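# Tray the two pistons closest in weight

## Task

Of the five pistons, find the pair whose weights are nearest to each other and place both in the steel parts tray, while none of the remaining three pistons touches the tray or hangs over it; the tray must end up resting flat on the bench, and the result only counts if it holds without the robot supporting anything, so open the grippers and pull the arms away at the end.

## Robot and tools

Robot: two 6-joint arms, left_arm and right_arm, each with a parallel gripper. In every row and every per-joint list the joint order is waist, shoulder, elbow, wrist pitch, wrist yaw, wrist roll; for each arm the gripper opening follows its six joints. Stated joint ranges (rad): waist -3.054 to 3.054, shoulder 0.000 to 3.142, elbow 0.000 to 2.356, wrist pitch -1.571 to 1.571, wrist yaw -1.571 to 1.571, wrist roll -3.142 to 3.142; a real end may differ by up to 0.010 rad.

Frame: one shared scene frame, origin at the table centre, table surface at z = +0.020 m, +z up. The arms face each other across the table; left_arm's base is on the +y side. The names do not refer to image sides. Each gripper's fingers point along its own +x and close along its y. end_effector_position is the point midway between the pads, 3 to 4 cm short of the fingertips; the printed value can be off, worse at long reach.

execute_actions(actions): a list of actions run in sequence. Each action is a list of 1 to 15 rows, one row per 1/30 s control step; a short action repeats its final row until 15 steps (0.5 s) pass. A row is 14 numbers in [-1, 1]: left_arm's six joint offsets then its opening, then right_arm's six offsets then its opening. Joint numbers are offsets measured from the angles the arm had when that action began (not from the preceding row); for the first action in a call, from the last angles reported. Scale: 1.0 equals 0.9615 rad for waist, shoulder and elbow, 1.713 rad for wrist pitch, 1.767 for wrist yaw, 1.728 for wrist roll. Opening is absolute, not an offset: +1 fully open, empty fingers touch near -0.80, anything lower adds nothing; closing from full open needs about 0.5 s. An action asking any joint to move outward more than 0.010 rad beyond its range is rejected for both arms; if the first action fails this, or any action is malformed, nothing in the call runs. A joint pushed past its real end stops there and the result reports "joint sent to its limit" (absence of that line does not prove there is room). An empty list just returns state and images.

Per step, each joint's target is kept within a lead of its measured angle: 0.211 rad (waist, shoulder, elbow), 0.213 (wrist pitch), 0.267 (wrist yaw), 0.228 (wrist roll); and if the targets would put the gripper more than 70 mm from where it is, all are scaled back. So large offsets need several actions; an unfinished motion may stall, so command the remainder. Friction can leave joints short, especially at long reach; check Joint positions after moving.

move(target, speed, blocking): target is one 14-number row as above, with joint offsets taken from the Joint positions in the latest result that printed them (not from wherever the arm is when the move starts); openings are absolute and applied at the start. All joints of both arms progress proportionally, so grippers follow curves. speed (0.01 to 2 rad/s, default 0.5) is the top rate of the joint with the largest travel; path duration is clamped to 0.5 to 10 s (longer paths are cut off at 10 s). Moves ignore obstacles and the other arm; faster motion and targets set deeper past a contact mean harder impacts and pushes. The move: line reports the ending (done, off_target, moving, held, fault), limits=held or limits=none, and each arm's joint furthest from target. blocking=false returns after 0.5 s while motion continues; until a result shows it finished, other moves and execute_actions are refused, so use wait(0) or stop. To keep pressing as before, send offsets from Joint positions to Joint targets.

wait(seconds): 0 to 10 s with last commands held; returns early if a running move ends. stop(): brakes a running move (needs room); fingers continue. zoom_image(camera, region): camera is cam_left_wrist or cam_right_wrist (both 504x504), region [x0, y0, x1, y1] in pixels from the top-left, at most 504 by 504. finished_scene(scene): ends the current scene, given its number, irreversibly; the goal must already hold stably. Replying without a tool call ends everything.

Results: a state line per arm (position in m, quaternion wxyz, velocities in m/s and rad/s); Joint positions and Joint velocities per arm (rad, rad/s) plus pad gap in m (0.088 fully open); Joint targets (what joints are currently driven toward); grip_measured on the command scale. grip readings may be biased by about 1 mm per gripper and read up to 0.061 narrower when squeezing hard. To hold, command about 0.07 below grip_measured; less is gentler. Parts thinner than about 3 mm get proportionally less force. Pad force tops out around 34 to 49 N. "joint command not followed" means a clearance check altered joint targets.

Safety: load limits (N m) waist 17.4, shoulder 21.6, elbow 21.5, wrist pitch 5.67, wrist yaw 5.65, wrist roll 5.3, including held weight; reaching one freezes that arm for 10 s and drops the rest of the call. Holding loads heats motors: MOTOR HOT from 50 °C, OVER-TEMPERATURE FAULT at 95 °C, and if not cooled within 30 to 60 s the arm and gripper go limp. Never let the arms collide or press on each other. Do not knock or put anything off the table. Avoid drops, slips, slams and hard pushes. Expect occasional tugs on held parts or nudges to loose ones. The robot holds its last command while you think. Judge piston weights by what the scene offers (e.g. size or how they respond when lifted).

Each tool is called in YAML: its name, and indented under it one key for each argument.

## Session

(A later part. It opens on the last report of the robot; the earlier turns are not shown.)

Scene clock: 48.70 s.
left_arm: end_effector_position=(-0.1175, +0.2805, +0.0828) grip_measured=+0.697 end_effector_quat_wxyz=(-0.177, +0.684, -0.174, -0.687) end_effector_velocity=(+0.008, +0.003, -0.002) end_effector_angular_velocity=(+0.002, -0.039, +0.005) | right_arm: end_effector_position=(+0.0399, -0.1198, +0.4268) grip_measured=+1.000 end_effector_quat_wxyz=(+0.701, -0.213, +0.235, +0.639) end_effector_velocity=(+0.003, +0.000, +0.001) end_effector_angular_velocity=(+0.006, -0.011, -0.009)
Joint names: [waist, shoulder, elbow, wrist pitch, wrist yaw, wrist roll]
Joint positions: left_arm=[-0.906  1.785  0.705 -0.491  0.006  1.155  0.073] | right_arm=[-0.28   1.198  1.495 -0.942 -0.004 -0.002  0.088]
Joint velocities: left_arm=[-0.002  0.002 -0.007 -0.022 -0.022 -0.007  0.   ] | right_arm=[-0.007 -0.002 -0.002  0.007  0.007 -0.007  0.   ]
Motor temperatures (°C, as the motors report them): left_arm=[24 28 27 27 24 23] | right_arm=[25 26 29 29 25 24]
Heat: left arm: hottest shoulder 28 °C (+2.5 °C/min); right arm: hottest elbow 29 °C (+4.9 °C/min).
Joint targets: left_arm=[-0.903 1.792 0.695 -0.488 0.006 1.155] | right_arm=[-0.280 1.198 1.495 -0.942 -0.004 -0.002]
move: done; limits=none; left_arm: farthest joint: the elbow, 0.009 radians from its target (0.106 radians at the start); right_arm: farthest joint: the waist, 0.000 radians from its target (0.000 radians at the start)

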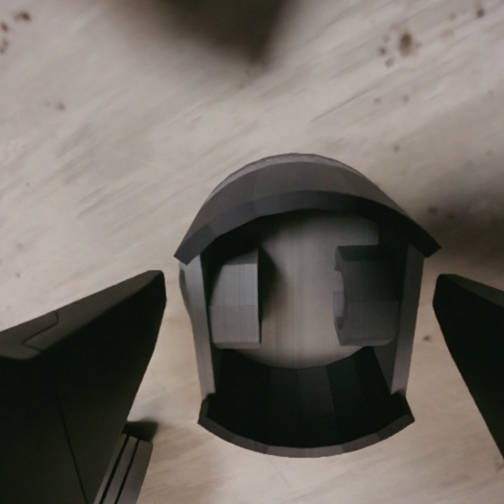

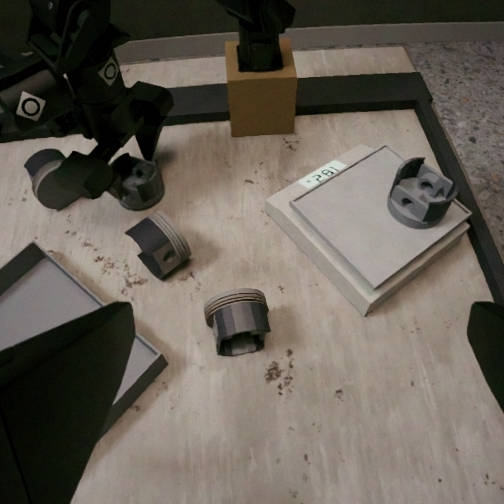

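execute_actions:
  actions:
    - [[0,0,0,0,0,0,0.6,0,0,0,0,0,0,1],[0,0,0,0,0,0,0.52,0,0,0,0,0,0,1],[0,0,0,0,0,0,0.45,0,0,0,0,0,0,1],[0,0,0,0,0,0,0.4,0,0,0,0,0,0,1],[0,0,0,0,0,0,0.36,0,0,0,0,0,0,1],[0,0,0,0,0,0,0.32,0,0,0,0,0,0,1],[0,0,0,0,0,0,0.29,0,0,0,0,0,0,1],[0,0,0,0,0,0,0.26,0,0,0,0,0,0,1],[0,0,0,0,0,0,0.23,0,0,0,0,0,0,1],[0,0,0,0,0,0,0.19,0,0,0,0,0,0,1]]

Scene clock: 51.30 s.
left_arm: end_effector_position=(-0.1174, +0.2805, +0.0827) grip_measured=+0.280 end_effector_quat_wxyz=(-0.177, +0.684, -0.173, -0.687) end_effector_velocity=(+0.001, +0.003, +0.000) end_effector_angular_velocity=(+0.010, -0.001, +0.005) | right_arm: end_effector_position=(+0.0399, -0.1198, +0.4268) grip_measured=+1.000 end_effector_quat_wxyz=(+0.701, -0.213, +0.235, +0.639) end_effector_velocity=(-0.002, -0.003, -0.004) end_effector_angular_velocity=(-0.023, -0.011, +0.022)
Joint names: [waist, shoulder, elbow, wrist pitch, wrist yaw, wrist roll]
Joint positions: left_arm=[-0.906  1.785  0.705 -0.491  0.006  1.155  0.053] | right_arm=[-0.28   1.198  1.495 -0.942 -0.004 -0.002  0.088]
Joint velocities: left_arm=[-0.002 -0.002 -0.002 -0.007  0.007 -0.007 -0.   ] | right_arm=[ 0.002 -0.002 -0.002 -0.022 -0.007 -0.022  0.   ]
Motor temperatures (°C, as the motors report them): left_arm=[24 28 27 27 24 23] | right_arm=[25 26 30 30 25 24]
Heat: left arm: hottest shoulder 28 °C (+2.3 °C/min); right arm: hottest elbow 30 °C (+5.8 °C/min).
Joint targets: left_arm=[-0.906 1.785 0.705 -0.491 0.006 1.155] | right_arm=[-0.280 1.198 1.495 -0.942 -0.004 -0.002]

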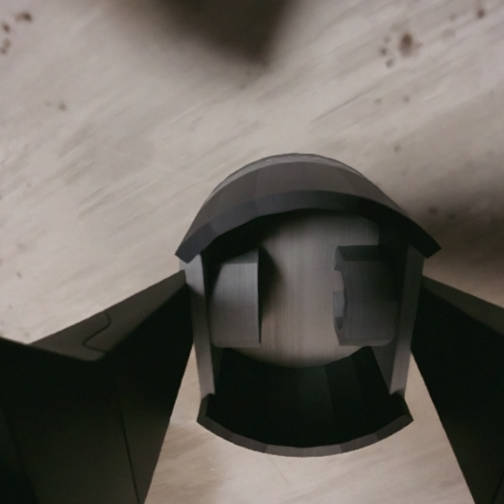

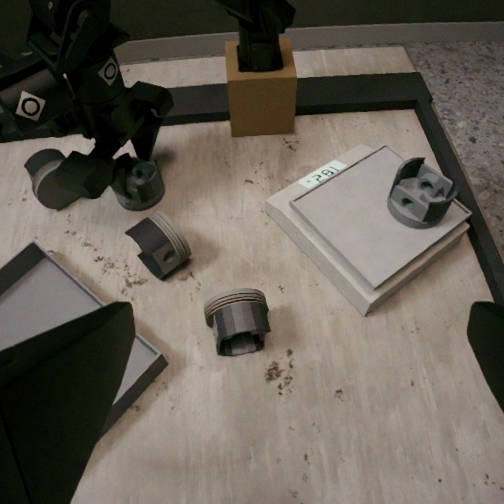

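move:
  target: [0.335,-0.443,0.049,-0.263,0,-0.23,0.19, 0,0,0,0,0,0,1]
  speed: 0.8

Scene clock: 52.77 s.
left_arm: end_effector_position=(-0.0364, +0.2635, +0.1750) grip_measured=+0.280 end_effector_quat_wxyz=(+0.074, +0.701, +0.076, -0.705) end_effector_velocity=(+0.002, +0.002, -0.000) end_effector_angular_velocity=(+0.002, -0.010, +0.020) | right_arm: end_effector_position=(+0.0399, -0.1198, +0.4268) grip_measured=+1.000 end_effector_quat_wxyz=(+0.701, -0.213, +0.235, +0.639) end_effector_velocity=(+0.002, +0.000, +0.001) end_effector_angular_velocity=(+0.006, -0.011, -0.004)
Joint names: [waist, shoulder, elbow, wrist pitch, wrist yaw, wrist roll]
Joint positions: left_arm=[-0.587  1.368  0.737 -0.939  0.006  0.761  0.053] | right_arm=[-0.28   1.198  1.495 -0.942 -0.004 -0.002  0.088]
Joint velocities: left_arm=[-0.002 -0.002 -0.002 -0.007 -0.007 -0.022 -0.   ] | right_arm=[-0.002 -0.002 -0.002  0.007  0.007 -0.007  0.   ]
Motor temperatures (°C, as the motors report them): left_arm=[24 28 27 27 24 23] | right_arm=[25 26 30 30 25 24]
Heat: left arm: hottest shoulder 28 °C (+2.3 °C/min); right arm: hottest elbow 30 °C (+5.7 °C/min).
Joint targets: left_arm=[-0.584 1.359 0.752 -0.942 0.006 0.758] | right_arm=[-0.280 1.198 1.495 -0.942 -0.004 -0.002]
move: off_target (left_arm); limits=none; left_arm: farthest joint: the elbow, 0.015 radians from its target (0.047 radians at the start); right_arm: farthest joint: the waist, 0.000 radians from its target (0.000 radians at the start)

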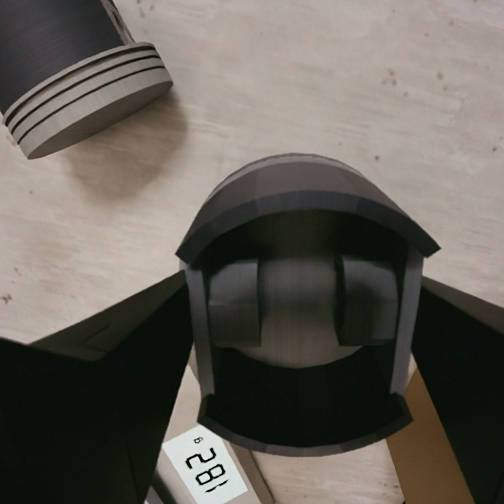

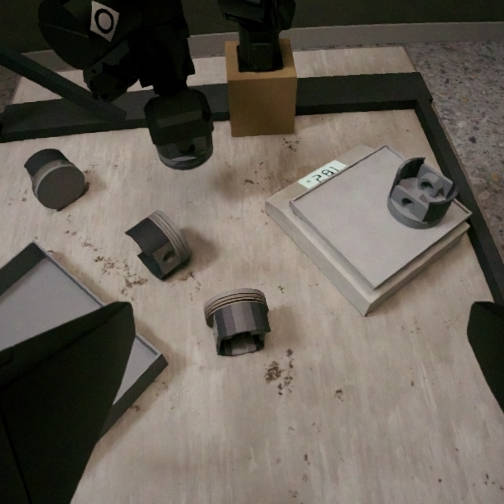

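move:
  target: [0.975,0.531,0.513,0.017,0,-0.554,0.19, 0,0,0,0,0,0,1]
  speed: 1.0

Scene clock: 54.80 s.
left_arm: end_effector_position=(+0.1852, +0.1179, +0.1617) grip_measured=+0.280 end_effector_quat_wxyz=(+0.612, +0.350, +0.615, -0.353) end_effector_velocity=(-0.001, +0.006, -0.001) end_effector_angular_velocity=(+0.023, +0.016, +0.000) | right_arm: end_effector_position=(+0.0399, -0.1198, +0.4268) grip_measured=+1.000 end_effector_quat_wxyz=(+0.701, -0.213, +0.235, +0.639) end_effector_velocity=(-0.000, -0.002, -0.002) end_effector_angular_velocity=(-0.007, -0.001, +0.008)
Joint names: [waist, shoulder, elbow, wrist pitch, wrist yaw, wrist roll]
Joint positions: left_arm=[ 0.347  1.874  1.214 -0.911  0.005 -0.193  0.053] | right_arm=[-0.28   1.198  1.495 -0.942 -0.004 -0.002  0.088]
Joint velocities: left_arm=[ 0.007  0.002 -0.002 -0.022  0.007  0.007 -0.   ] | right_arm=[-0.002 -0.002 -0.002 -0.007 -0.007 -0.007  0.   ]
Motor temperatures (°C, as the motors report them): left_arm=[24 28 27 27 24 23] | right_arm=[25 26 30 30 25 24]
Heat: left arm: hottest shoulder 28 °C (+2.2 °C/min); right arm: hottest elbow 30 °C (+5.5 °C/min).
Joint targets: left_arm=[0.350 1.879 1.230 -0.909 0.006 -0.196] | right_arm=[-0.280 1.198 1.495 -0.942 -0.004 -0.002]
move: off_target (left_arm); limits=none; left_arm: farthest joint: the elbow, 0.017 radians from its target (0.494 radians at the start); right_arm: farthest joint: the waist, 0.000 radians from its target (0.000 radians at the start)

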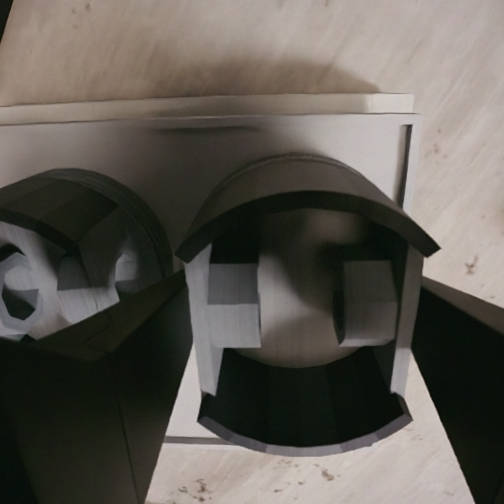

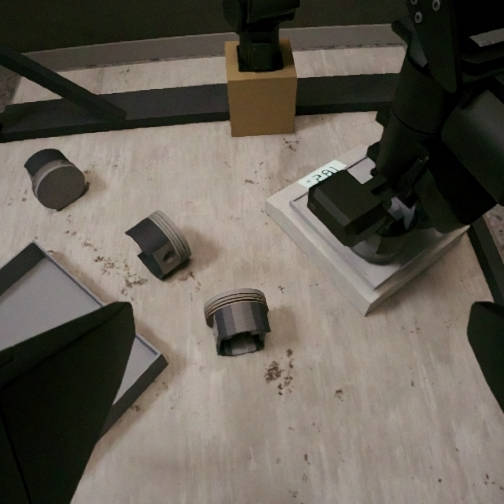

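move:
  target: [0.016,0.026,-0.049,0.0366,0,0,0.19, 0,0,0,0,0,0,1]
  speed: 0.12

Scene clock: 56.80 s.
left_arm: end_effector_position=(+0.1901, +0.1154, +0.1539) grip_measured=+0.280 end_effector_quat_wxyz=(+0.621, +0.341, +0.610, -0.355) end_effector_velocity=(-0.002, +0.005, +0.000) end_effector_angular_velocity=(+0.023, +0.000, -0.010) | right_arm: end_effector_position=(+0.0399, -0.1198, +0.4268) grip_measured=+1.000 end_effector_quat_wxyz=(+0.701, -0.213, +0.235, +0.639) end_effector_velocity=(-0.000, -0.002, -0.002) end_effector_angular_velocity=(-0.007, -0.001, +0.008)
Joint names: [waist, shoulder, elbow, wrist pitch, wrist yaw, wrist roll]
Joint positions: left_arm=[ 0.359  1.881  1.188 -0.852  0.005 -0.193  0.053] | right_arm=[-0.28   1.198  1.495 -0.942 -0.004 -0.002  0.088]
Joint velocities: left_arm=[-0.002 -0.002 -0.002 -0.022 -0.007  0.007 -0.   ] | right_arm=[-0.002 -0.002 -0.002 -0.007 -0.007 -0.007  0.   ]
Motor temperatures (°C, as the motors report them): left_arm=[24 28 27 27 24 23] | right_arm=[25 26 30 30 25 24]
Heat: left arm: hottest shoulder 28 °C (+2.1 °C/min); right arm: hottest elbow 30 °C (+5.3 °C/min).
Joint targets: left_arm=[0.363 1.899 1.166 -0.848 0.005 -0.193] | right_arm=[-0.280 1.198 1.495 -0.942 -0.004 -0.002]
move: off_target (left_arm); limits=none; left_arm: farthest joint: the elbow, 0.021 radians from its target (0.047 radians at the start); right_arm: farthest joint: the waist, 0.000 radians from its target (0.000 radians at the start)

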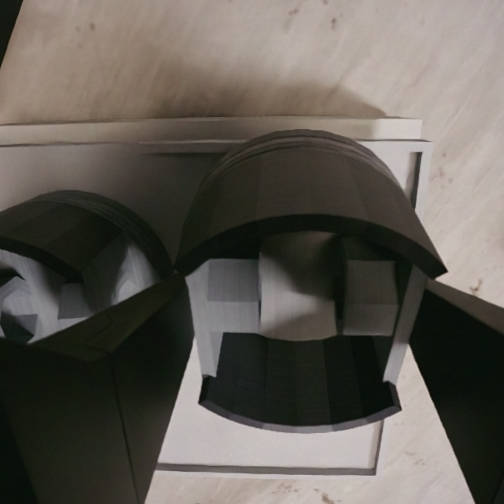

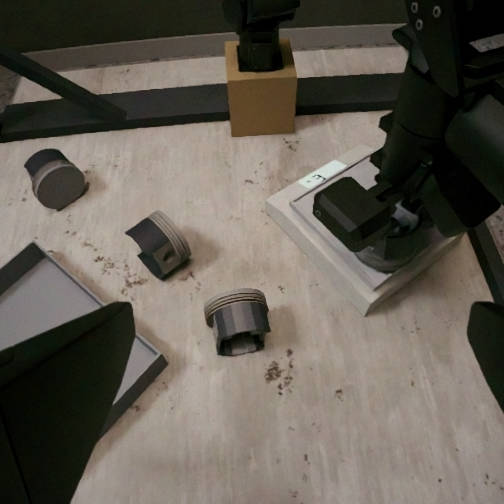

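move:
  target: [0,-0.045,0,-0.04,0,0,0.19, 0,0,0,0,0,0,1]
  speed: 0.15

Scene clock: 58.27 s.
left_arm: end_effector_position=(+0.1859, +0.1268, +0.1627) grip_measured=+0.280 end_effector_quat_wxyz=(+0.612, +0.349, +0.620, -0.347) end_effector_velocity=(-0.003, +0.003, +0.001) end_effector_angular_velocity=(+0.014, +0.013, +0.005) | right_arm: end_effector_position=(+0.0399, -0.1198, +0.4268) grip_measured=+1.000 end_effector_quat_wxyz=(+0.701, -0.213, +0.235, +0.639) end_effector_velocity=(+0.001, -0.002, -0.003) end_effector_angular_velocity=(-0.012, -0.000, +0.003)
Joint names: [waist, shoulder, elbow, wrist pitch, wrist yaw, wrist roll]
Joint positions: left_arm=[ 0.359  1.852  1.188 -0.918  0.005 -0.193  0.053] | right_arm=[-0.28   1.198  1.495 -0.942 -0.004 -0.002  0.088]
Joint velocities: left_arm=[-0.002 -0.002  0.002 -0.022  0.007 -0.007 -0.   ] | right_arm=[-0.007 -0.002 -0.007 -0.007 -0.007 -0.007  0.   ]
Motor temperatures (°C, as the motors report them): left_arm=[24 29 27 27 24 23] | right_arm=[25 26 30 30 25 24]
Heat: left arm: hottest shoulder 29 °C (+3.1 °C/min); right arm: hottest elbow 30 °C (+5.1 °C/min).
Joint targets: left_arm=[0.359 1.838 1.188 -0.921 0.005 -0.193] | right_arm=[-0.280 1.198 1.495 -0.942 -0.004 -0.002]
move: off_target (left_arm); limits=none; left_arm: farthest joint: the shoulder, 0.014 radians from its target (0.043 radians at the start); right_arm: farthest joint: the waist, 0.000 radians from its target (0.000 radians at the start)

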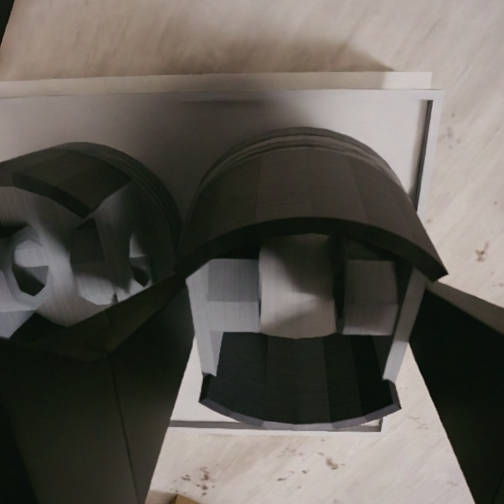

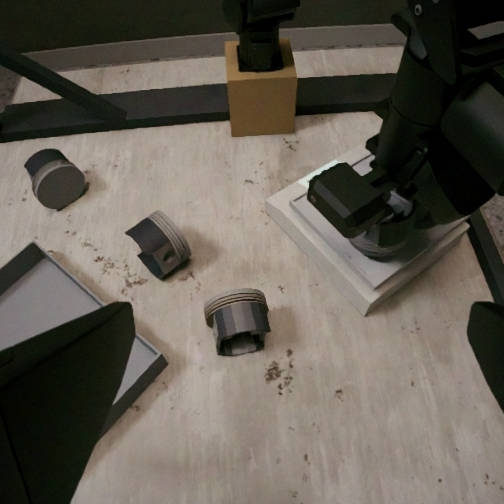

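move:
  target: [0,0.022,-0.03,0,0,0,0.22, 0,0,0,0,0,0,1]
  speed: 0.1

Scene clock: 59.67 s.
left_arm: end_effector_position=(+0.1833, +0.1338, +0.1538) grip_measured=+0.280 end_effector_quat_wxyz=(+0.602, +0.357, +0.629, -0.339) end_effector_velocity=(-0.000, +0.002, +0.000) end_effector_angular_velocity=(+0.009, -0.004, -0.010) | right_arm: end_effector_position=(+0.0399, -0.1198, +0.4268) grip_measured=+1.000 end_effector_quat_wxyz=(+0.701, -0.213, +0.235, +0.639) end_effector_velocity=(-0.000, +0.000, +0.001) end_effector_angular_velocity=(+0.008, +0.009, -0.001)
Joint names: [waist, shoulder, elbow, wrist pitch, wrist yaw, wrist roll]
Joint positions: left_arm=[ 0.359  1.867  1.169 -0.918  0.005 -0.193  0.053] | right_arm=[-0.28   1.198  1.495 -0.942 -0.004 -0.002  0.088]
Joint velocities: left_arm=[-0.002 -0.002 -0.002 -0.007 -0.007  0.007  0.   ] | right_arm=[-0.002 -0.002 -0.002  0.007 -0.007  0.007  0.   ]
Motor temperatures (°C, as the motors report them): left_arm=[24 29 27 27 24 23] | right_arm=[25 26 30 30 25 24]
Heat: left arm: hottest shoulder 29 °C (+3.0 °C/min); right arm: hottest elbow 30 °C (+5.0 °C/min).
Joint targets: left_arm=[0.359 1.873 1.159 -0.918 0.005 -0.193] | right_arm=[-0.280 1.198 1.495 -0.942 -0.004 -0.002]
move: done; limits=none; left_arm: farthest joint: the elbow, 0.010 radians from its target (0.029 radians at the start); right_arm: farthest joint: the waist, 0.000 radians from its target (0.000 radians at the start)

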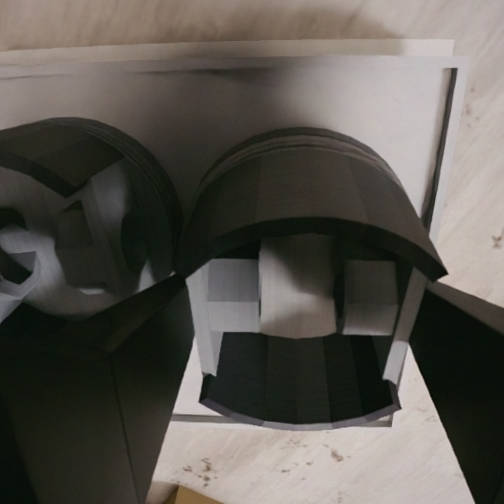

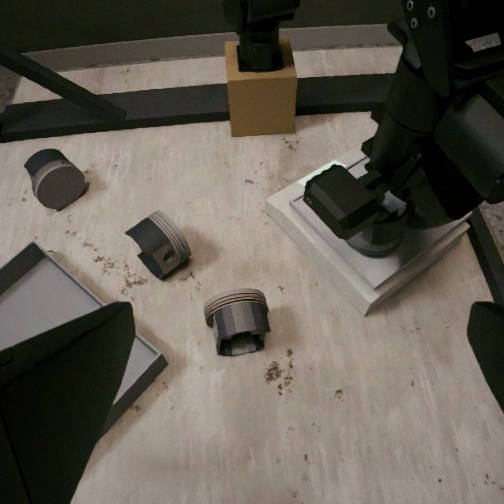

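move:
  target: [-0.014,0.03,0,0.02,0,0,0.27, 0,0,0,0,0,0,1]
  speed: 0.08

Scene clock: 60.73 s.
left_arm: end_effector_position=(+0.1845, +0.1299, +0.1493) grip_measured=+0.282 end_effector_quat_wxyz=(+0.606, +0.358, +0.624, -0.340) end_effector_velocity=(-0.000, +0.002, +0.000) end_effector_angular_velocity=(+0.009, -0.005, +0.005) | right_arm: end_effector_position=(+0.0399, -0.1198, +0.4268) grip_measured=+1.000 end_effector_quat_wxyz=(+0.701, -0.213, +0.235, +0.639) end_effector_velocity=(+0.002, +0.001, -0.004) end_effector_angular_velocity=(-0.020, -0.032, +0.014)
Joint names: [waist, shoulder, elbow, wrist pitch, wrist yaw, wrist roll]
Joint positions: left_arm=[ 0.354  1.882  1.169 -0.894 -0.002 -0.193  0.053] | right_arm=[-0.28   1.198  1.495 -0.942 -0.004 -0.002  0.088]
Joint velocities: left_arm=[-0.002 -0.002 -0.002 -0.007 -0.007 -0.007 -0.   ] | right_arm=[-0.002  0.007 -0.002 -0.007  0.007 -0.037  0.   ]
Motor temperatures (°C, as the motors report them): left_arm=[24 29 27 27 24 23] | right_arm=[25 26 30 30 25 24]
Heat: left arm: hottest shoulder 29 °C (+3.0 °C/min); right arm: hottest elbow 30 °C (+5.0 °C/min).
Joint targets: left_arm=[0.345 1.896 1.169 -0.884 0.006 -0.193] | right_arm=[-0.280 1.198 1.495 -0.942 -0.004 -0.002]
move: off_target (left_arm); limits=none; left_arm: farthest joint: the shoulder, 0.014 radians from its target (0.028 radians at the start); right_arm: farthest joint: the waist, 0.000 radians from its target (0.000 radians at the start)

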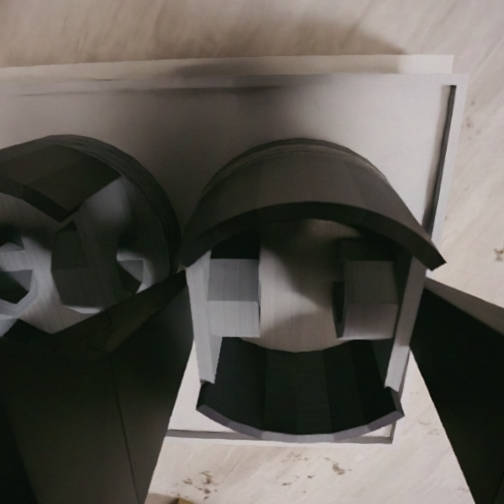

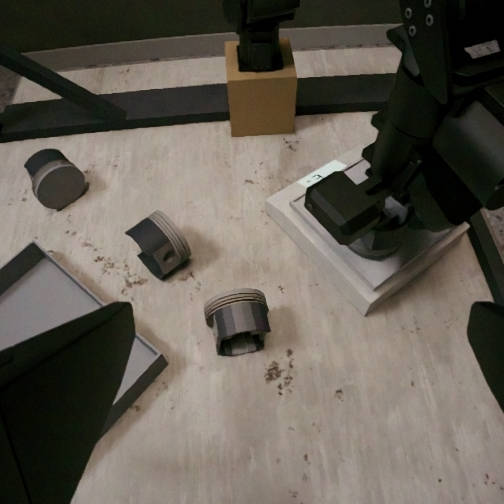

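execute_actions:
  actions:
    - [[0,0,0,0,0,0,0.3,0,0,0,0,0,0,1],[0,0,0,0,0,0,0.32,0,0,0,0,0,0,1],[0,0,0,0,0,0,0.34,0,0,0,0,0,0,1],[0,0,0,0,0,0,0.36,0,0,0,0,0,0,1],[0,0,0,0,0,0,0.39,0,0,0,0,0,0,1],[0,0,0,0,0,0,0.42,0,0,0,0,0,0,1],[0,0,0,0,0,0,0.45,0,0,0,0,0,0,1]]

move:
  target: [0,-0.19,0.03,-0.12,0,0,0.45, 0,0,0,0,0,0,1]
  speed: 0.5

Scene clock: 61.70 s.
left_arm: end_effector_position=(+0.1846, +0.1295, +0.1493) grip_measured=+0.441 end_effector_quat_wxyz=(+0.606, +0.358, +0.623, -0.341) end_effector_velocity=(-0.000, +0.006, +0.000) end_effector_angular_velocity=(+0.023, +0.001, -0.005) | right_arm: end_effector_position=(+0.0399, -0.1198, +0.4268) grip_measured=+1.000 end_effector_quat_wxyz=(+0.701, -0.213, +0.235, +0.639) end_effector_velocity=(+0.002, +0.000, +0.001) end_effector_angular_velocity=(+0.006, -0.011, -0.004)
Joint names: [waist, shoulder, elbow, wrist pitch, wrist yaw, wrist roll]
Joint positions: left_arm=[ 0.354  1.882  1.169 -0.892 -0.003 -0.193  0.061] | right_arm=[-0.28   1.198  1.495 -0.942 -0.004 -0.002  0.088]
Joint velocities: left_arm=[ 0.002 -0.002 -0.002 -0.022 -0.007  0.007  0.003] | right_arm=[-0.002 -0.002 -0.002  0.007  0.007 -0.007  0.   ]
Motor temperatures (°C, as the motors report them): left_arm=[24 29 27 27 24 23] | right_arm=[25 26 30 30 25 24]
Heat: left arm: hottest shoulder 29 °C (+3.0 °C/min); right arm: hottest elbow 30 °C (+4.0 °C/min).
Joint targets: left_arm=[0.354 1.882 1.169 -0.894 -0.002 -0.193] | right_arm=[-0.280 1.198 1.495 -0.942 -0.004 -0.002]

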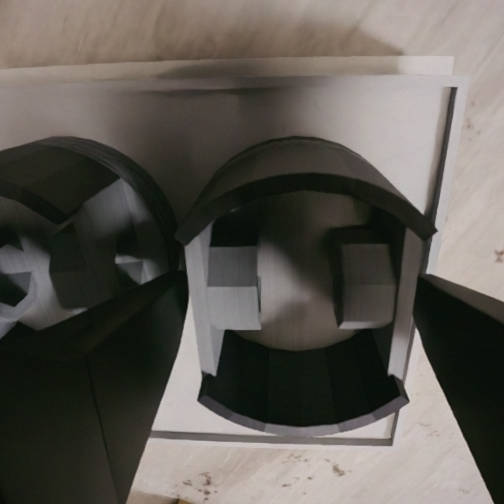

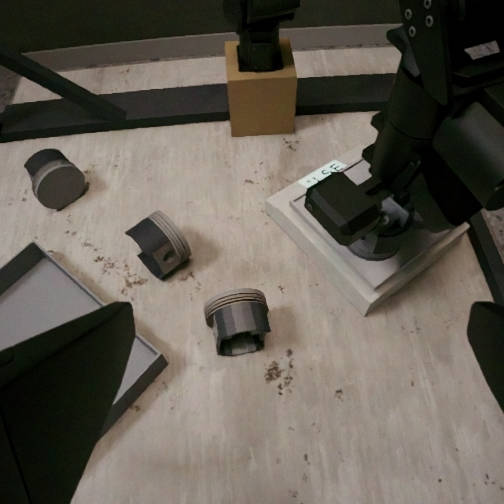

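Scene clock: 62.73 s.
left_arm: end_effector_position=(+0.1748, +0.1568, +0.2047) grip_measured=+0.447 end_effector_quat_wxyz=(+0.603, +0.360, +0.626, -0.338) end_effector_velocity=(-0.000, +0.002, +0.000) end_effector_angular_velocity=(+0.009, -0.005, +0.005) | right_arm: end_effector_position=(+0.0399, -0.1198, +0.4268) grip_measured=+1.000 end_effector_quat_wxyz=(+0.701, -0.213, +0.235, +0.639) end_effector_velocity=(-0.000, +0.000, +0.001) end_effector_angular_velocity=(+0.007, -0.002, +0.008)
Joint names: [waist, shoulder, elbow, wrist pitch, wrist yaw, wrist roll]
Joint positions: left_arm=[ 0.354  1.708  1.188 -1.095 -0.003 -0.193  0.061] | right_arm=[-0.28   1.198  1.495 -0.942 -0.004 -0.002  0.088]
Joint velocities: left_arm=[-0.002 -0.002 -0.002 -0.007 -0.007 -0.007 -0.   ] | right_arm=[-0.002 -0.002 -0.002  0.007 -0.007 -0.007  0.   ]
Motor temperatures (°C, as the motors report them): left_arm=[24 29 27 27 24 23] | right_arm=[25 26 30 30 25 24]
Heat: left arm: hottest shoulder 29 °C (+3.0 °C/min); right arm: hottest elbow 30 °C (+4.0 °C/min).
Joint targets: left_arm=[0.354 1.699 1.198 -1.098 -0.003 -0.193] | right_arm=[-0.280 1.198 1.495 -0.942 -0.004 -0.002]
move: done; limits=none; left_arm: farthest joint: the elbow, 0.010 radians from its target (0.029 radians at the start); right_arm: farthest joint: the waist, 0.000 radians from its target (0.000 radians at the start)

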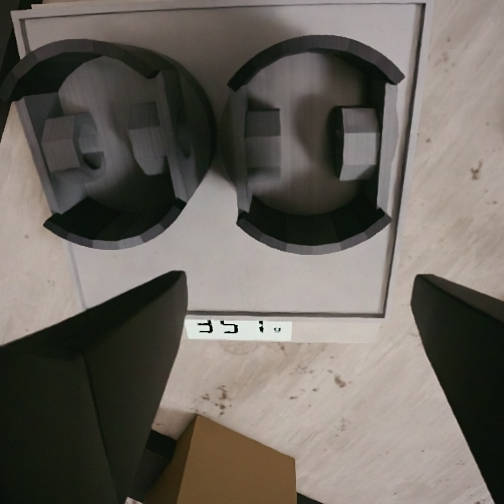

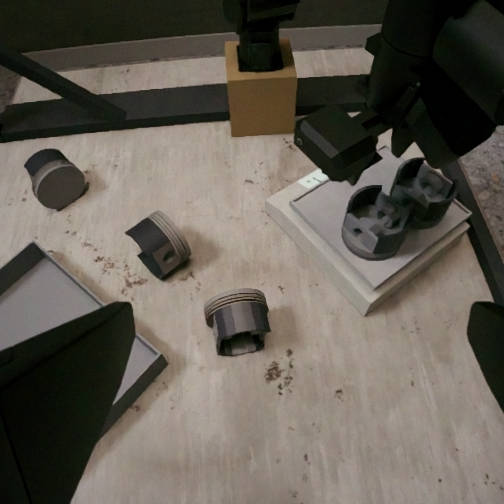

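move:
  target: [-0.512,0.32,0.228,0.082,0,0,1, 0,0,0,0,0,0,1]
  speed: 0.9

zoom_image:
  camera: "cam_right_wrist"
  region: [285, 150, 365, 200]

Scene clock: 65.30 s.
left_arm: end_effector_position=(+0.0241, +0.0654, +0.1608) grip_measured=+0.989 end_effector_quat_wxyz=(+0.513, +0.488, +0.510, -0.488) end_effector_velocity=(-0.001, +0.006, -0.001) end_effector_angular_velocity=(+0.028, +0.003, +0.005) | right_arm: end_effector_position=(+0.0399, -0.1198, +0.4268) grip_measured=+1.000 end_effector_quat_wxyz=(+0.701, -0.213, +0.235, +0.639) end_effector_velocity=(-0.000, +0.000, +0.001) end_effector_angular_velocity=(+0.007, -0.002, +0.008)
Joint names: [waist, shoulder, elbow, wrist pitch, wrist yaw, wrist roll]
Joint positions: left_arm=[-0.136  2.005  1.395 -0.957 -0.003 -0.193  0.087] | right_arm=[-0.28   1.198  1.495 -0.942 -0.004 -0.002  0.088]
Joint velocities: left_arm=[-0.002  0.002 -0.002 -0.022  0.007 -0.007 -0.   ] | right_arm=[-0.002 -0.002 -0.002  0.007 -0.007 -0.007  0.   ]
Motor temperatures (°C, as the motors report them): left_arm=[24 29 28 27 24 23] | right_arm=[25 26 30 30 25 24]
Heat: left arm: hottest shoulder 29 °C (+3.0 °C/min); right arm: hottest elbow 30 °C (+4.0 °C/min).
Joint targets: left_arm=[-0.138 2.016 1.407 -0.954 -0.003 -0.193] | right_arm=[-0.280 1.198 1.495 -0.942 -0.004 -0.002]
move: off_target (left_arm); limits=none; left_arm: farthest joint: the elbow, 0.013 radians from its target (0.220 radians at the start); right_arm: farthest joint: the waist, 0.000 radians from its target (0.000 radians at the start)

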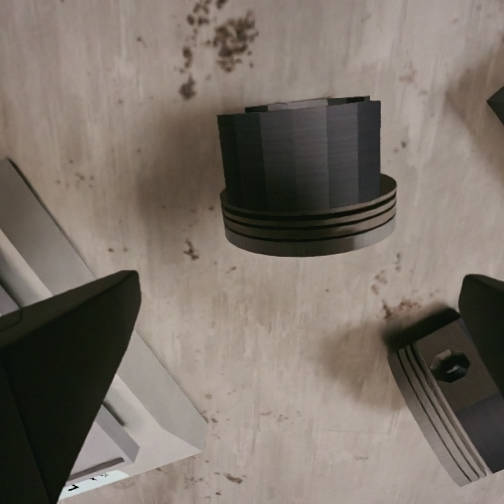

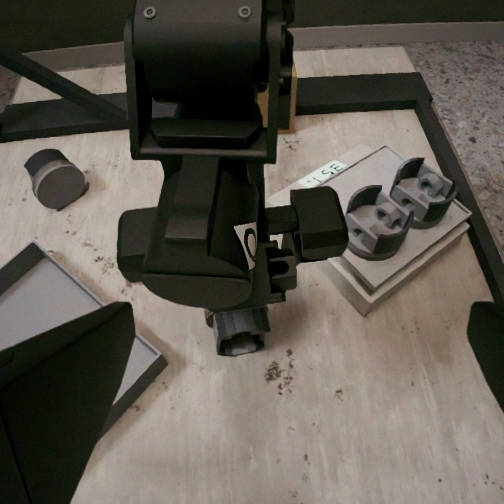

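Region (285, 150, 365, 200) of cam_right_wrist's 504x504 image, scaled by 6.300, with more detail than that image has; it fills the top 315 rows of this view, and the rest is white.

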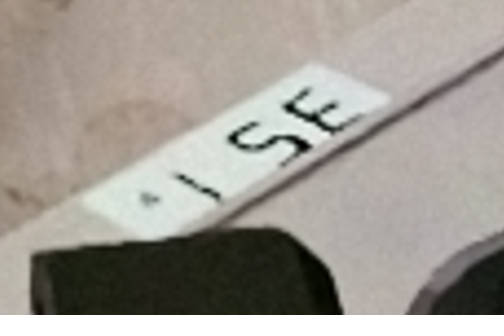

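move:
  target: [-0.019,0.209,-0.115,0.169,0,-0.051,1, 0,0,0,0,0,0,1]
  speed: 0.4

Scene clock: 68.20 s.
left_arm: end_effector_position=(+0.0175, +0.0603, +0.0715) grip_measured=+0.989 end_effector_quat_wxyz=(+0.529, +0.471, +0.528, -0.469) end_effector_velocity=(-0.002, -0.001, +0.000) end_effector_angular_velocity=(-0.006, +0.008, +0.005) | right_arm: end_effector_position=(+0.0399, -0.1198, +0.4268) grip_measured=+1.000 end_effector_quat_wxyz=(+0.701, -0.213, +0.235, +0.639) end_effector_velocity=(-0.000, -0.002, -0.002) end_effector_angular_velocity=(-0.007, -0.001, +0.008)
Joint names: [waist, shoulder, elbow, wrist pitch, wrist yaw, wrist roll]
Joint positions: left_arm=[-0.151  2.197  1.294 -0.671 -0.003 -0.278  0.087] | right_arm=[-0.28   1.198  1.495 -0.942 -0.004 -0.002  0.088]
Joint velocities: left_arm=[-0.002 -0.002 -0.002  0.007  0.007 -0.007 -0.   ] | right_arm=[-0.002 -0.002 -0.002 -0.007 -0.007 -0.007  0.   ]
Motor temperatures (°C, as the motors report them): left_arm=[24 30 28 27 24 23] | right_arm=[25 26 31 31 25 24]
Heat: left arm: hottest shoulder 30 °C (+4.1 °C/min); right arm: hottest elbow 31 °C (+5.1 °C/min).
Joint targets: left_arm=[-0.154 2.206 1.284 -0.668 -0.003 -0.281] | right_arm=[-0.280 1.198 1.495 -0.942 -0.004 -0.002]
move: done; limits=none; left_arm: farthest joint: the elbow, 0.010 radians from its target (0.110 radians at the start); right_arm: farthest joint: the waist, 0.000 radians from its target (0.000 radians at the start)

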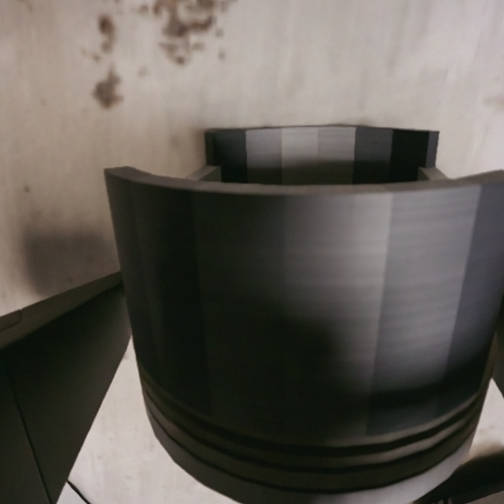

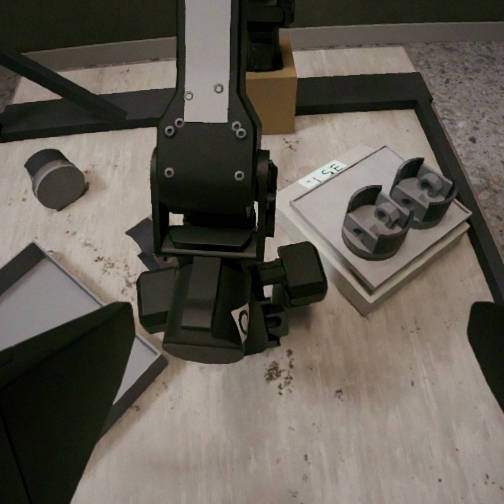

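execute_actions:
  actions:
    - [[0,0,0,0,0,0,0.92,0,0,0,0,0,0,1],[0,0,0,0,0,0,0.86,0,0,0,0,0,0,1],[0,0,0,0,0,0,0.8,0,0,0,0,0,0,1],[0,0,0,0,0,0,0.76,0,0,0,0,0,0,1],[0,0,0,0,0,0,0.72,0,0,0,0,0,0,1],[0,0,0,0,0,0,0.69,0,0,0,0,0,0,1],[0,0,0,0,0,0,0.66,0,0,0,0,0,0,1],[0,0,0,0,0,0,0.63,0,0,0,0,0,0,1],[0,0,0,0,0,0,0.6,0,0,0,0,0,0,1],[0,0,0,0,0,0,0.57,0,0,0,0,0,0,1],[0,0,0,0,0,0,0.54,0,0,0,0,0,0,1],[0,0,0,0,0,0,0.5,0,0,0,0,0,0,1]]

Scene clock: 69.10 s.
left_arm: end_effector_position=(+0.0175, +0.0603, +0.0715) grip_measured=+0.594 end_effector_quat_wxyz=(+0.529, +0.471, +0.528, -0.469) end_effector_velocity=(+0.003, +0.002, +0.003) end_effector_angular_velocity=(+0.009, -0.024, -0.010) | right_arm: end_effector_position=(+0.0399, -0.1198, +0.4268) grip_measured=+1.000 end_effector_quat_wxyz=(+0.701, -0.213, +0.235, +0.639) end_effector_velocity=(-0.000, -0.002, -0.002) end_effector_angular_velocity=(-0.007, -0.001, +0.008)
Joint names: [waist, shoulder, elbow, wrist pitch, wrist yaw, wrist roll]
Joint positions: left_arm=[-0.151  2.197  1.294 -0.671 -0.003 -0.278  0.068] | right_arm=[-0.28   1.198  1.495 -0.942 -0.004 -0.002  0.088]
Joint velocities: left_arm=[-0.002 -0.007  0.002 -0.022 -0.022  0.007 -0.   ] | right_arm=[-0.002 -0.002 -0.002 -0.007 -0.007 -0.007  0.   ]
Motor temperatures (°C, as the motors report them): left_arm=[24 30 28 27 24 23] | right_arm=[25 26 31 31 25 24]
Heat: left arm: hottest shoulder 30 °C (+4.1 °C/min); right arm: hottest elbow 31 °C (+5.1 °C/min).
Joint targets: left_arm=[-0.151 2.197 1.294 -0.671 -0.003 -0.278] | right_arm=[-0.280 1.198 1.495 -0.942 -0.004 -0.002]

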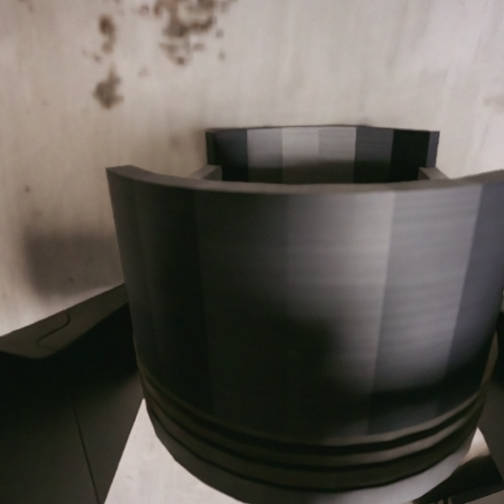

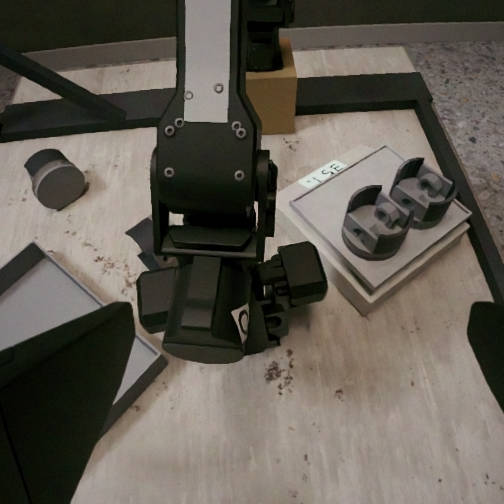

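move:
  target: [0.055,-0.748,-0.551,-0.108,0,0.09,0.5, 0,0,0,0,0,0,1]
  speed: 0.9

Scene clock: 72.23 s.
left_arm: end_effector_position=(+0.0526, +0.2068, +0.1605) grip_measured=+0.594 end_effector_quat_wxyz=(+0.505, +0.496, +0.502, -0.497) end_effector_velocity=(+0.001, +0.002, -0.000) end_effector_angular_velocity=(+0.006, -0.008, +0.005) | right_arm: end_effector_position=(+0.0399, -0.1198, +0.4268) grip_measured=+1.000 end_effector_quat_wxyz=(+0.701, -0.213, +0.235, +0.639) end_effector_velocity=(+0.002, -0.002, -0.003) end_effector_angular_velocity=(-0.013, -0.009, -0.004)
Joint names: [waist, shoulder, elbow, wrist pitch, wrist yaw, wrist roll]
Joint positions: left_arm=[-0.101  1.488  0.773 -0.853 -0.003 -0.126  0.068] | right_arm=[-0.28   1.198  1.495 -0.942 -0.004 -0.002  0.088]
Joint velocities: left_arm=[-0.002 -0.002 -0.002 -0.007 -0.007 -0.007 -0.   ] | right_arm=[-0.002 -0.002 -0.007 -0.007  0.007 -0.007  0.   ]
Motor temperatures (°C, as the motors report them): left_arm=[24 30 27 27 24 23] | right_arm=[25 26 31 31 25 24]
Heat: left arm: hottest shoulder 30 °C (+4.0 °C/min); right arm: hottest elbow 31 °C (+5.0 °C/min).
Joint targets: left_arm=[-0.098 1.477 0.764 -0.856 -0.003 -0.123] | right_arm=[-0.280 1.198 1.495 -0.942 -0.004 -0.002]
move: done; limits=none; left_arm: farthest joint: the shoulder, 0.010 radians from its target (0.719 radians at the start); right_arm: farthest joint: the waist, 0.000 radians from its target (0.000 radians at the start)

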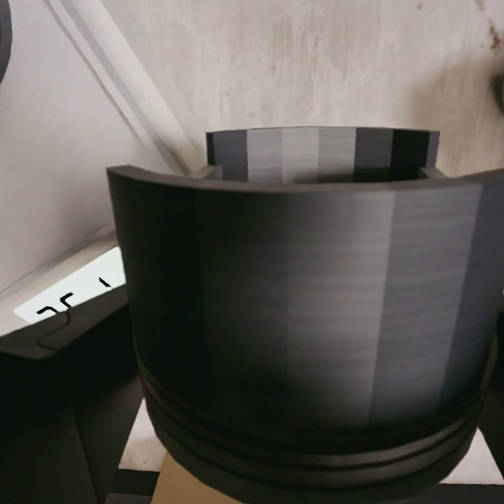

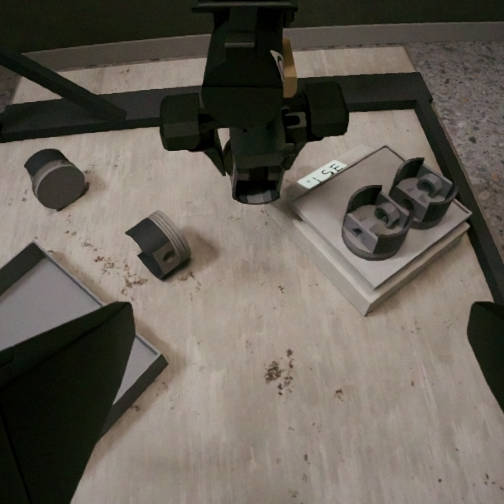

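move:
  target: [0.75,0.046,0,0.0236,0,0.109,0.5, 0,0,0,0,0,0,1]
  speed: 0.9

Scene clock: 74.17 s.
left_arm: end_effector_position=(+0.2073, +0.2414, +0.1521) grip_measured=+0.594 end_effector_quat_wxyz=(+0.617, +0.347, +0.616, -0.345) end_effector_velocity=(-0.001, +0.002, -0.000) end_effector_angular_velocity=(+0.010, -0.002, +0.005) | right_arm: end_effector_position=(+0.0399, -0.1198, +0.4268) grip_measured=+1.000 end_effector_quat_wxyz=(+0.701, -0.213, +0.235, +0.639) end_effector_velocity=(+0.001, -0.002, -0.002) end_effector_angular_velocity=(-0.006, +0.011, -0.006)
Joint names: [waist, shoulder, elbow, wrist pitch, wrist yaw, wrist roll]
Joint positions: left_arm=[ 0.617  1.528  0.773 -0.816 -0.003  0.059  0.068] | right_arm=[-0.28   1.198  1.495 -0.942 -0.004 -0.002  0.088]
Joint velocities: left_arm=[-0.002 -0.002 -0.002 -0.007 -0.007 -0.007 -0.   ] | right_arm=[-0.007 -0.002 -0.002 -0.007 -0.007  0.007  0.   ]
Motor temperatures (°C, as the motors report them): left_arm=[24 30 27 27 24 23] | right_arm=[25 26 31 31 25 24]
Heat: left arm: hottest shoulder 30 °C (+3.0 °C/min); right arm: hottest elbow 31 °C (+4.0 °C/min).
Joint targets: left_arm=[0.620 1.532 0.773 -0.813 -0.003 0.063] | right_arm=[-0.280 1.198 1.495 -0.942 -0.004 -0.002]
move: done; limits=none; left_arm: farthest joint: the waist, 0.004 radians from its target (0.722 radians at the start); right_arm: farthest joint: the waist, 0.000 radians from its target (0.000 radians at the start)

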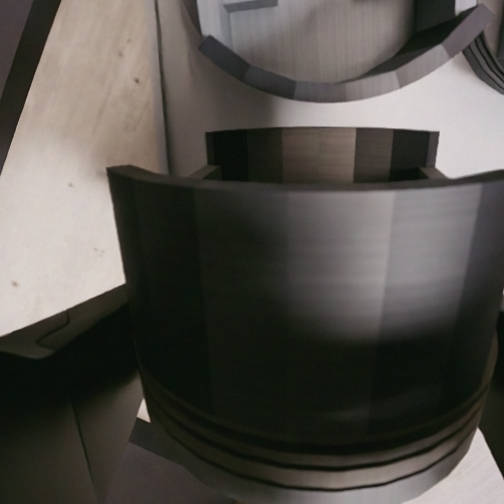

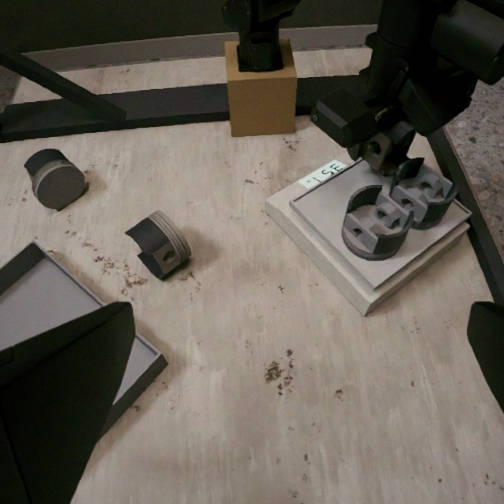

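move:
  target: [0,0.062,-0.032,0.046,0,0,0.5, 0,0,0,0,0,0,1]
  speed: 0.15

Scene clock: 75.77 s.
left_arm: end_effector_position=(+0.2096, +0.2383, +0.1356) grip_measured=+0.594 end_effector_quat_wxyz=(+0.616, +0.347, +0.617, -0.345) end_effector_velocity=(-0.001, +0.000, -0.001) end_effector_angular_velocity=(+0.002, -0.007, -0.015) | right_arm: end_effector_position=(+0.0399, -0.1198, +0.4268) grip_measured=+1.000 end_effector_quat_wxyz=(+0.701, -0.213, +0.235, +0.639) end_effector_velocity=(+0.002, -0.002, -0.002) end_effector_angular_velocity=(-0.008, -0.009, -0.004)
Joint names: [waist, shoulder, elbow, wrist pitch, wrist yaw, wrist roll]
Joint positions: left_arm=[ 0.617  1.584  0.75  -0.74  -0.003  0.06   0.068] | right_arm=[-0.28   1.198  1.495 -0.942 -0.004 -0.002  0.088]
Joint velocities: left_arm=[-0.007 -0.002 -0.007  0.007 -0.007  0.007  0.   ] | right_arm=[-0.002 -0.002 -0.002 -0.007  0.007 -0.007  0.   ]
Motor temperatures (°C, as the motors report them): left_arm=[24 30 27 27 24 23] | right_arm=[25 26 31 31 25 24]
Heat: left arm: hottest shoulder 30 °C (+3.0 °C/min); right arm: hottest elbow 31 °C (+4.0 °C/min).
Joint targets: left_arm=[0.617 1.588 0.742 -0.737 -0.003 0.060] | right_arm=[-0.280 1.198 1.495 -0.942 -0.004 -0.002]
move: done; limits=none; left_arm: farthest joint: the elbow, 0.008 radians from its target (0.030 radians at the start); right_arm: farthest joint: the waist, 0.000 radians from its target (0.000 radians at the start)

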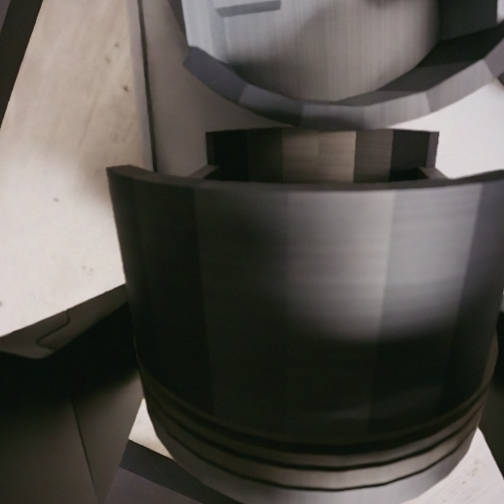

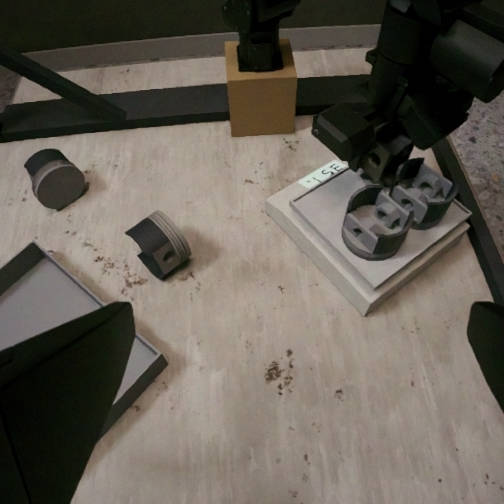

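move:
  target: [0,0.028,0,0.009,0,0,0.5, 0,0,0,0,0,0,1]
  speed: 0.08

Scene clock: 76.70 s.
left_arm: end_effector_position=(+0.2096, +0.2382, +0.1310) grip_measured=+0.594 end_effector_quat_wxyz=(+0.613, +0.349, +0.621, -0.343) end_effector_velocity=(-0.001, +0.003, -0.001) end_effector_angular_velocity=(+0.014, +0.001, +0.005) | right_arm: end_effector_position=(+0.0399, -0.1198, +0.4268) grip_measured=+1.000 end_effector_quat_wxyz=(+0.701, -0.213, +0.235, +0.639) end_effector_velocity=(-0.001, -0.003, -0.000) end_effector_angular_velocity=(-0.001, +0.010, -0.001)
Joint names: [waist, shoulder, elbow, wrist pitch, wrist yaw, wrist roll]
Joint positions: left_arm=[ 0.617  1.605  0.75  -0.729 -0.003  0.06   0.068] | right_arm=[-0.28   1.198  1.495 -0.942 -0.004 -0.002  0.088]
Joint velocities: left_arm=[-0.002  0.002 -0.002 -0.007 -0.007 -0.007  0.   ] | right_arm=[-0.002 -0.007 -0.002 -0.007 -0.007  0.007  0.   ]
Motor temperatures (°C, as the motors report them): left_arm=[24 30 27 27 24 23] | right_arm=[25 26 31 31 25 24]
Heat: left arm: hottest shoulder 30 °C (+3.0 °C/min); right arm: hottest elbow 31 °C (+3.0 °C/min).
Joint targets: left_arm=[0.617 1.611 0.750 -0.725 -0.003 0.060] | right_arm=[-0.280 1.198 1.495 -0.942 -0.004 -0.002]
move: done; limits=none; left_arm: farthest joint: the shoulder, 0.006 radians from its target (0.027 radians at the start); right_arm: farthest joint: the waist, 0.000 radians from its target (0.000 radians at the start)

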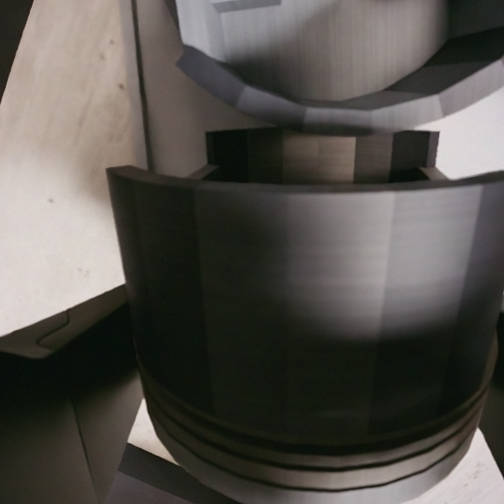

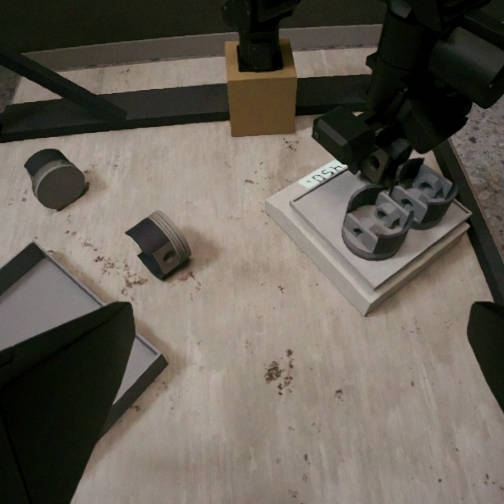

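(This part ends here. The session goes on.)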